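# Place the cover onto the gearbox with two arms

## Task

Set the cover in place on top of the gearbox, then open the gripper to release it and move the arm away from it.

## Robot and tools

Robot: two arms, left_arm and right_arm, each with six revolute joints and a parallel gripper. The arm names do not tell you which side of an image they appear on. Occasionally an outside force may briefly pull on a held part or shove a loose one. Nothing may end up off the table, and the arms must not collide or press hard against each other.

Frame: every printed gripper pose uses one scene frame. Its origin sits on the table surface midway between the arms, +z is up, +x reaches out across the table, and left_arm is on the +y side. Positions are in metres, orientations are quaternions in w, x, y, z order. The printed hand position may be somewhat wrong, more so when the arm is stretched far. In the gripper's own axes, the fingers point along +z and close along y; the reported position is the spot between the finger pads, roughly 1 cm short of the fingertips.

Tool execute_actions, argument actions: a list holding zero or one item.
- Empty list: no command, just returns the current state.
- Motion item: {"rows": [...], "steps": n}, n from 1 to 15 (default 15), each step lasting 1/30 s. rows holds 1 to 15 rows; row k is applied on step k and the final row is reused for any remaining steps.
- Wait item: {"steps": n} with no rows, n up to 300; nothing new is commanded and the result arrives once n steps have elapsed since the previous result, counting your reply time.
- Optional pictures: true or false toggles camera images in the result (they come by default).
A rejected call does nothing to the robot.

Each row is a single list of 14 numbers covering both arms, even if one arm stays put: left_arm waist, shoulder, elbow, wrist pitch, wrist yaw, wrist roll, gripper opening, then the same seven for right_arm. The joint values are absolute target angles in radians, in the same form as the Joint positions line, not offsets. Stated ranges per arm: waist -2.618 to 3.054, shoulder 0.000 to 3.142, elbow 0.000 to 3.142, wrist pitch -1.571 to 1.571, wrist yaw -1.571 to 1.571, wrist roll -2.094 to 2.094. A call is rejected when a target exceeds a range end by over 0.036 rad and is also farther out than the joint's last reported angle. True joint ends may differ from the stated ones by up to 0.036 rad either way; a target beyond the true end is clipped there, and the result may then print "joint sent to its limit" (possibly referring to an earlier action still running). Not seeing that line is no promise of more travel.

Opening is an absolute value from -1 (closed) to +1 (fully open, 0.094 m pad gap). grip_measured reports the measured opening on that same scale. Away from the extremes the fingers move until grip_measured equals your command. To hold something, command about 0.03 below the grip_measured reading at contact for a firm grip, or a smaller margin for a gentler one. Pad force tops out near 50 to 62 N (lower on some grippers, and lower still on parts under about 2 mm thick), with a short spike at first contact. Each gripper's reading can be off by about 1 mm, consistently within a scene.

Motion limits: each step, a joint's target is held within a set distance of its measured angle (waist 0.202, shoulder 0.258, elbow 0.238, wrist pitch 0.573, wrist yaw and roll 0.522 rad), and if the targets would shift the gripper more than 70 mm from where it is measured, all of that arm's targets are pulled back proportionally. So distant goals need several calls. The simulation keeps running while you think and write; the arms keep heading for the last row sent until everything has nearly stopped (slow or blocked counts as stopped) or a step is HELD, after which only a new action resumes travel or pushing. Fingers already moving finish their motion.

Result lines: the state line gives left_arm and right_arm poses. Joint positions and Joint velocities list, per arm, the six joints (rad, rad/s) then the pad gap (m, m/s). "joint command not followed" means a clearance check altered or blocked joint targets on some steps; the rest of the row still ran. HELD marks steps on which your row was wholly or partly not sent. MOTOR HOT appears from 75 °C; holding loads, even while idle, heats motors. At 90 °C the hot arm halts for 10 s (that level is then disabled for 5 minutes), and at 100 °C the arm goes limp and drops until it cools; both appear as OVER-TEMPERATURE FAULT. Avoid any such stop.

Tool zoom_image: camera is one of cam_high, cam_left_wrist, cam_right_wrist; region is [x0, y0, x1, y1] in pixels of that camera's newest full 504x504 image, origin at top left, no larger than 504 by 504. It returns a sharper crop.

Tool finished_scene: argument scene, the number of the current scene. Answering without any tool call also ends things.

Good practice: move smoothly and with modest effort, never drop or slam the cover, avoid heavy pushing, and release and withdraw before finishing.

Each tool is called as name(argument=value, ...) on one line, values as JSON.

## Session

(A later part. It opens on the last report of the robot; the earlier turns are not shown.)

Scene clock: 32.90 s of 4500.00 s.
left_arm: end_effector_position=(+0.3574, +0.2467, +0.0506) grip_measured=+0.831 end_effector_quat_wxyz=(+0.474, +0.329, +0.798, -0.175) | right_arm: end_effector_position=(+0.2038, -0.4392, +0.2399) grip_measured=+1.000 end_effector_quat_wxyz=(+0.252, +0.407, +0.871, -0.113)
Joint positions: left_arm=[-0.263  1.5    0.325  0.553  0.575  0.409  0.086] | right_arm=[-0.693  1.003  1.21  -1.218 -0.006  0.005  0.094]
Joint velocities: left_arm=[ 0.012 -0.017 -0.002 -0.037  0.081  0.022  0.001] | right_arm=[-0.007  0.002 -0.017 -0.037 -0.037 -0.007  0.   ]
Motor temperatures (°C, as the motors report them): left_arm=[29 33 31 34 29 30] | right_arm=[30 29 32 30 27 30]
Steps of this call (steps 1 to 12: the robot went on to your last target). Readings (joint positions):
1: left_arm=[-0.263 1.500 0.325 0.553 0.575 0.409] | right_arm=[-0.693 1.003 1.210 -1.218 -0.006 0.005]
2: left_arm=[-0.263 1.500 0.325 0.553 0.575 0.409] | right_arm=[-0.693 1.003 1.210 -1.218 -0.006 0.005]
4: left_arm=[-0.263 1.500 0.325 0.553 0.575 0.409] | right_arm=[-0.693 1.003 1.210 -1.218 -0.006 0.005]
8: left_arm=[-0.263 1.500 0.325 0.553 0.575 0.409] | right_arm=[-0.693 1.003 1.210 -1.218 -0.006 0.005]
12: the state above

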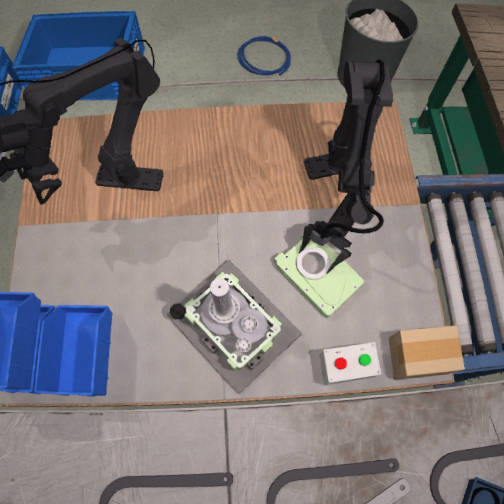

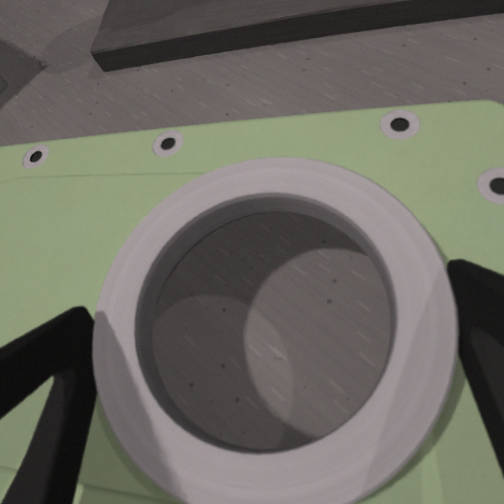

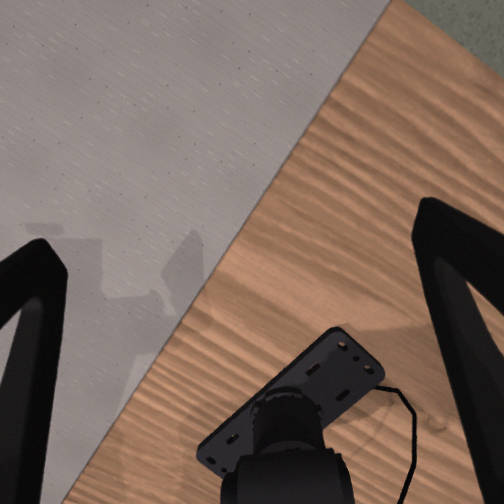

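execute_actions(actions=[{"rows":[[-0.263,1.47,0.36,0.55,0.575,0.409,0.74,-0.7,1.0,1.2,-1.2,0,0,1],[-0.263,1.45,0.37,0.52,0.575,0.409,0.74,-0.7,1.0,1.2,-1.2,0,0,1],[-0.263,1.43,0.38,0.49,0.575,0.409,0.74,-0.7,1.0,1.2,-1.2,0,0,1],[-0.263,1.41,0.39,0.46,0.575,0.409,0.74,-0.7,1.0,1.2,-1.2,0,0,1],[-0.263,1.39,0.40,0.43,0.575,0.409,0.74,-0.7,1.0,1.2,-1.2,0,0,1],[-0.263,1.37,0.41,0.40,0.575,0.409,0.74,-0.7,1.0,1.2,-1.2,0,0,1],[-0.263,1.35,0.42,0.37,0.575,0.409,0.74,-0.7,1.0,1.2,-1.2,0,0,1],[-0.263,1.33,0.43,0.34,0.575,0.409,0.74,-0.7,1.0,1.2,-1.2,0,0,1],[-0.263,1.31,0.445,0.305,0.575,0.409,0.74,-0.7,1.0,1.2,-1.2,0,0,1],[-0.263,1.29,0.46,0.27,0.575,0.409,0.74,-0.7,1.0,1.2,-1.2,0,0,1],[-0.263,1.27,0.47,0.24,0.575,0.409,0.74,-0.7,1.0,1.2,-1.2,0,0,1],[-0.263,1.25,0.485,0.205,0.575,0.409,0.74,-0.7,1.0,1.2,-1.2,0,0,1],[-0.263,1.23,0.50,0.17,0.575,0.409,0.74,-0.7,1.0,1.2,-1.2,0,0,1],[-0.263,1.21,0.515,0.145,0.575,0.409,0.74,-0.7,1.0,1.2,-1.2,0,0,1],[-0.263,1.195,0.525,0.13,0.575,0.409,0.74,-0.7,1.0,1.2,-1.2,0,0,1]]}], pictures=false)

execute_actions(actions=[{"steps":15}])

Scene clock: 35.67 s of 4500.00 s.
left_arm: end_effector_position=(+0.3439, +0.2539, +0.0745) grip_measured=+0.831 end_effector_quat_wxyz=(+0.420, +0.312, +0.834, -0.174) | right_arm: end_effector_position=(+0.2038, -0.4392, +0.2399) grip_measured=+1.000 end_effector_quat_wxyz=(+0.252, +0.407, +0.871, -0.113)
Joint positions: left_arm=[-0.263  1.284  0.431  0.105  0.534  0.406  0.086] | right_arm=[-0.693  1.003  1.21  -1.218 -0.006  0.005  0.094]
Joint velocities: left_arm=[ 0.002 -0.505  0.295 -1.048 -0.066 -0.051  0.   ] | right_arm=[-0.002 -0.007 -0.007  0.095 -0.066 -0.022  0.   ]
Motor temperatures (°C, as the motors report them): left_arm=[29 32 31 35 29 30] | right_arm=[30 29 32 30 27 30]
Steps of this call (steps 1 to 15: the robot went on to your last target; steps 16 to 68: nothing new was sent; steps 69 to 83: all 15 steps of this action). Readings (joint positions):
69: left_arm=[-0.263 1.499 0.325 0.552 0.575 0.409] | right_arm=[-0.693 1.003 1.210 -1.218 -0.006 0.005]
70: left_arm=[-0.263 1.496 0.326 0.547 0.574 0.410] | right_arm=[-0.693 1.003 1.210 -1.218 -0.006 0.005]
72: left_arm=[-0.263 1.478 0.334 0.506 0.567 0.417] | right_arm=[-0.693 1.003 1.210 -1.218 -0.006 0.005]
76: left_arm=[-0.263 1.413 0.357 0.375 0.550 0.419] | right_arm=[-0.693 1.003 1.210 -1.218 -0.006 0.005]
83: the state above

Scene clock: 36.17 s of 4500.00 s.
left_arm: end_effector_position=(+0.3357, +0.2555, +0.0762) grip_measured=+0.831 end_effector_quat_wxyz=(+0.398, +0.305, +0.847, -0.179) | right_arm: end_effector_position=(+0.2038, -0.4392, +0.2399) grip_measured=+1.000 end_effector_quat_wxyz=(+0.252, +0.407, +0.871, -0.113)
Joint positions: left_arm=[-0.263  1.247  0.457 -0.009  0.527  0.4    0.086] | right_arm=[-0.693  1.003  1.21  -1.218 -0.006  0.005  0.094]
Joint velocities: left_arm=[-0.002  0.002 -0.007 -0.022 -0.007 -0.007 -0.001] | right_arm=[-0.002  0.012 -0.012 -0.037  0.007 -0.066  0.   ]
Motor temperatures (°C, as the motors report them): left_arm=[29 32 31 35 29 30] | right_arm=[30 29 32 30 27 30]
Steps of this call (steps 1 to 15: the robot went on to your last target). Readings (joint positions):
1: left_arm=[-0.263 1.269 0.440 0.075 0.532 0.404] | right_arm=[-0.693 1.003 1.210 -1.218 -0.006 0.005]
2: left_arm=[-0.263 1.258 0.446 0.055 0.532 0.403] | right_arm=[-0.693 1.003 1.210 -1.218 -0.006 0.005]
4: left_arm=[-0.263 1.248 0.454 0.033 0.532 0.401] | right_arm=[-0.693 1.003 1.210 -1.218 -0.006 0.005]
8: left_arm=[-0.263 1.247 0.457 0.004 0.529 0.400] | right_arm=[-0.693 1.003 1.210 -1.218 -0.006 0.005]
15: the state above

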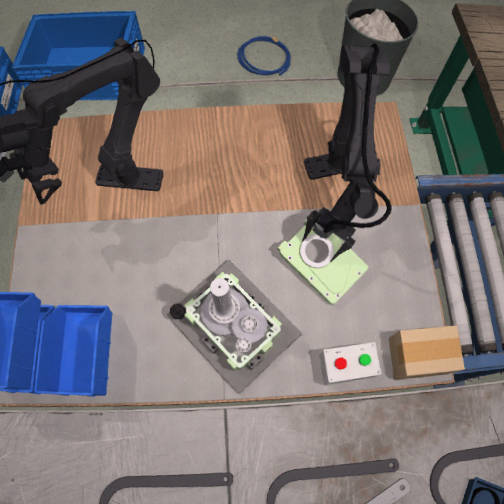

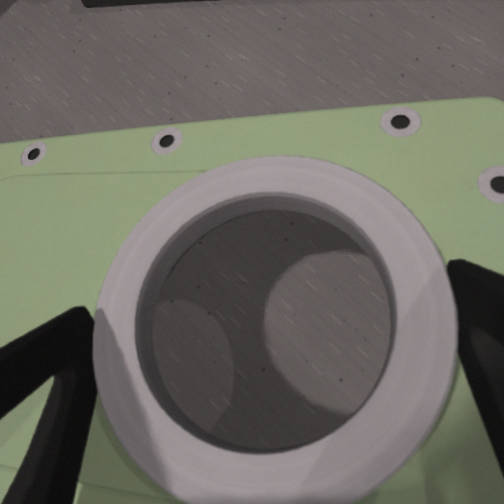

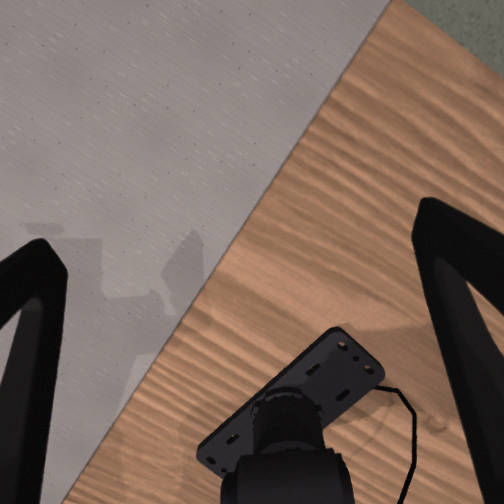

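execute_actions(actions=[{"rows":[[-0.263,1.18,0.545,0.15,0.59,0.409,0.74,-0.7,1.0,1.2,-1.2,0,0,1],[-0.263,1.17,0.56,0.17,0.60,0.409,0.74,-0.7,1.0,1.2,-1.2,0,0,1],[-0.263,1.16,0.58,0.18,0.61,0.409,0.74,-0.7,1.0,1.2,-1.2,0,0,1],[-0.263,1.15,0.60,0.17,0.62,0.409,0.74,-0.7,1.0,1.2,-1.2,0,0,1],[-0.263,1.14,0.62,0.155,0.62,0.409,0.74,-0.7,1.0,1.2,-1.2,0,0,1],[-0.263,1.13,0.64,0.14,0.62,0.409,0.74,-0.7,1.0,1.2,-1.2,0,0,1],[-0.263,1.12,0.66,0.12,0.62,0.409,0.74,-0.7,1.0,1.2,-1.2,0,0,1],[-0.263,1.11,0.68,0.10,0.62,0.409,0.74,-0.7,1.0,1.2,-1.2,0,0,1],[-0.263,1.10,0.70,0.08,0.62,0.409,0.74,-0.7,1.0,1.2,-1.2,0,0,1],[-0.263,1.09,0.72,0.055,0.62,0.409,0.74,-0.7,1.0,1.2,-1.2,0,0,1],[-0.263,1.08,0.74,0.03,0.62,0.409,0.74,-0.7,1.0,1.2,-1.2,0,0,1],[-0.263,1.07,0.76,0.0,0.62,0.409,0.74,-0.7,1.0,1.2,-1.2,0,0,1],[-0.263,1.065,0.78,-0.025,0.62,0.409,0.74,-0.7,1.0,1.2,-1.2,0,0,1],[-0.263,1.06,0.80,-0.05,0.62,0.409,0.74,-0.7,1.0,1.2,-1.2,0,0,1],[-0.263,1.055,0.82,-0.07,0.62,0.409,0.74,-0.7,1.0,1.2,-1.2,0,0,1]]}], pictures=false)

execute_actions(actions=[{"rows":[[-0.263,1.055,0.84,-0.09,0.62,0.409,0.74,-0.7,1.0,1.2,-1.2,0,0,1],[-0.263,1.055,0.865,-0.11,0.62,0.409,0.74,-0.7,1.0,1.2,-1.2,0,0,1],[-0.263,1.055,0.89,-0.135,0.62,0.409,0.74,-0.7,1.0,1.2,-1.2,0,0,1],[-0.263,1.055,0.915,-0.16,0.62,0.409,0.74,-0.7,1.0,1.2,-1.2,0,0,1],[-0.263,1.055,0.94,-0.185,0.62,0.409,0.74,-0.7,1.0,1.2,-1.2,0,0,1],[-0.263,1.055,0.965,-0.21,0.62,0.409,0.74,-0.7,1.0,1.2,-1.2,0,0,1],[-0.263,1.055,0.99,-0.235,0.62,0.409,0.74,-0.7,1.0,1.2,-1.2,0,0,1],[-0.263,1.055,1.015,-0.26,0.62,0.409,0.74,-0.7,1.0,1.2,-1.2,0,0,1],[-0.263,1.055,1.04,-0.285,0.62,0.409,0.74,-0.7,1.0,1.2,-1.2,0,0,1],[-0.263,1.055,1.065,-0.31,0.62,0.409,0.74,-0.7,1.0,1.2,-1.2,0,0,1],[-0.263,1.055,1.09,-0.335,0.62,0.409,0.74,-0.7,1.0,1.2,-1.2,0,0,1],[-0.263,1.055,1.11,-0.36,0.62,0.409,0.74,-0.7,1.0,1.2,-1.2,0,0,1],[-0.263,1.055,1.13,-0.38,0.62,0.409,0.74,-0.7,1.0,1.2,-1.2,0,0,1],[-0.263,1.055,1.145,-0.40,0.62,0.409,0.74,-0.7,1.0,1.2,-1.2,0,0,1],[-0.263,1.055,1.155,-0.41,0.62,0.409,0.74,-0.7,1.0,1.2,-1.2,0,0,1]]}], pictures=false)

execute_actions(actions=[{"steps":20}])

Scene clock: 38.90 s of 4500.00 s.
left_arm: end_effector_position=(+0.3403, +0.2562, +0.1045) grip_measured=+0.831 end_effector_quat_wxyz=(+0.385, +0.298, +0.855, -0.181) | right_arm: end_effector_position=(+0.2038, -0.4392, +0.2399) grip_measured=+1.000 end_effector_quat_wxyz=(+0.252, +0.407, +0.871, -0.113)
Joint positions: left_arm=[-0.263  1.208  0.58  -0.2    0.521  0.392  0.086] | right_arm=[-0.693  1.003  1.21  -1.218 -0.006  0.005  0.094]
Joint velocities: left_arm=[-0.012 -0.134  0.374 -0.564 -0.037 -0.051  0.   ] | right_arm=[ 0.017 -0.007 -0.007 -0.022 -0.007 -0.007  0.   ]
Motor temperatures (°C, as the motors report them): left_arm=[29 33 32 37 29 30] | right_arm=[30 29 32 30 27 30]
Steps of this call (steps 1 to 15: the robot went on to your last target; steps 16 to 67: nothing new was sent; steps 68 to 82: all 15 steps of this action). Readings (joint positions):
68: left_arm=[-0.263 1.247 0.458 -0.010 0.527 0.400] | right_arm=[-0.693 1.003 1.210 -1.218 -0.006 0.005]
69: left_arm=[-0.263 1.246 0.460 -0.011 0.527 0.400] | right_arm=[-0.693 1.003 1.210 -1.218 -0.006 0.005]
71: left_arm=[-0.263 1.244 0.468 -0.020 0.527 0.399] | right_arm=[-0.693 1.003 1.210 -1.218 -0.006 0.005]
75: left_arm=[-0.263 1.237 0.499 -0.069 0.527 0.396] | right_arm=[-0.693 1.003 1.210 -1.218 -0.006 0.005]
82: the state above

Scene clock: 39.40 s of 4500.00 s.
left_arm: end_effector_position=(+0.3442, +0.2562, +0.1648) grip_measured=+0.831 end_effector_quat_wxyz=(+0.371, +0.294, +0.861, -0.184) | right_arm: end_effector_position=(+0.2038, -0.4392, +0.2399) grip_measured=+1.000 end_effector_quat_wxyz=(+0.252, +0.407, +0.871, -0.113)
Joint positions: left_arm=[-0.263  1.173  0.825 -0.51   0.519  0.388  0.086] | right_arm=[-0.693  1.003  1.21  -1.218 -0.006  0.005  0.094]
Joint velocities: left_arm=[-0.017 -0.002  0.515 -0.667  0.007 -0.051 -0.   ] | right_arm=[-0.022 -0.032 -0.007  0.037 -0.007 -0.007  0.   ]
Motor temperatures (°C, as the motors report them): left_arm=[29 33 33 37 29 30] | right_arm=[30 29 32 30 27 30]
Steps of this call (steps 1 to 15: all 15 steps of this action). Readings (joint positions):
1: left_arm=[-0.263 1.203 0.594 -0.220 0.520 0.391] | right_arm=[-0.693 1.003 1.210 -1.218 -0.006 0.005]
2: left_arm=[-0.263 1.199 0.607 -0.239 0.520 0.391] | right_arm=[-0.693 1.003 1.210 -1.218 -0.006 0.005]
4: left_arm=[-0.263 1.191 0.636 -0.279 0.519 0.391] | right_arm=[-0.693 1.003 1.210 -1.218 -0.006 0.005]
8: left_arm=[-0.263 1.181 0.700 -0.360 0.519 0.390] | right_arm=[-0.693 1.003 1.210 -1.218 -0.006 0.005]
15: the state above

Scene clock: 40.07 s of 4500.00 s.
left_arm: end_effector_position=(+0.3523, +0.2556, +0.2285) grip_measured=+0.831 end_effector_quat_wxyz=(+0.404, +0.299, +0.847, -0.176) | right_arm: end_effector_position=(+0.2038, -0.4392, +0.2399) grip_measured=+1.000 end_effector_quat_wxyz=(+0.252, +0.407, +0.871, -0.113)
Joint positions: left_arm=[-0.263  1.156  1.023 -0.65   0.519  0.387  0.086] | right_arm=[-0.693  1.003  1.21  -1.218 -0.006  0.005  0.094]
Joint velocities: left_arm=[ 0.017 -0.046  0.056  0.11  -0.022  0.007  0.   ] | right_arm=[ 0.022 -0.007  0.007 -0.051  0.125 -0.051  0.   ]
Motor temperatures (°C, as the motors report them): left_arm=[29 33 33 38 29 30] | right_arm=[30 29 32 30 27 30]
Steps of this call (steps 1 to 20: the robot went on to your last target). Readings (joint positions):
1: left_arm=[-0.263 1.172 0.843 -0.528 0.519 0.388] | right_arm=[-0.693 1.003 1.210 -1.218 -0.006 0.005]
2: left_arm=[-0.263 1.172 0.860 -0.546 0.519 0.388] | right_arm=[-0.693 1.003 1.210 -1.218 -0.006 0.005]
4: left_arm=[-0.263 1.172 0.893 -0.574 0.518 0.387] | right_arm=[-0.693 1.003 1.210 -1.218 -0.006 0.005]
8: left_arm=[-0.263 1.172 0.950 -0.617 0.518 0.387] | right_arm=[-0.693 1.003 1.210 -1.218 -0.006 0.005]
20: the state above

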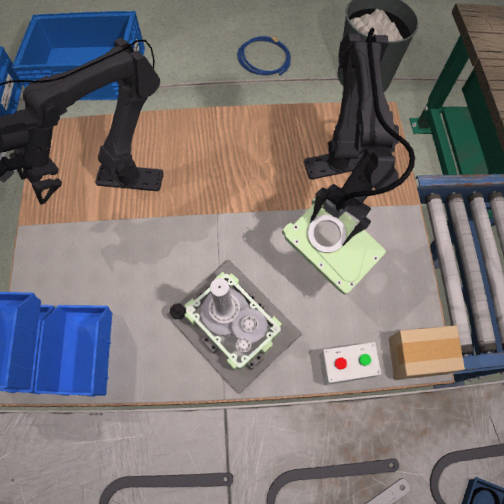

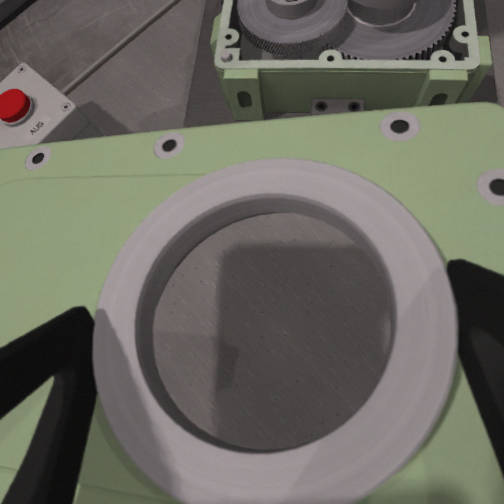

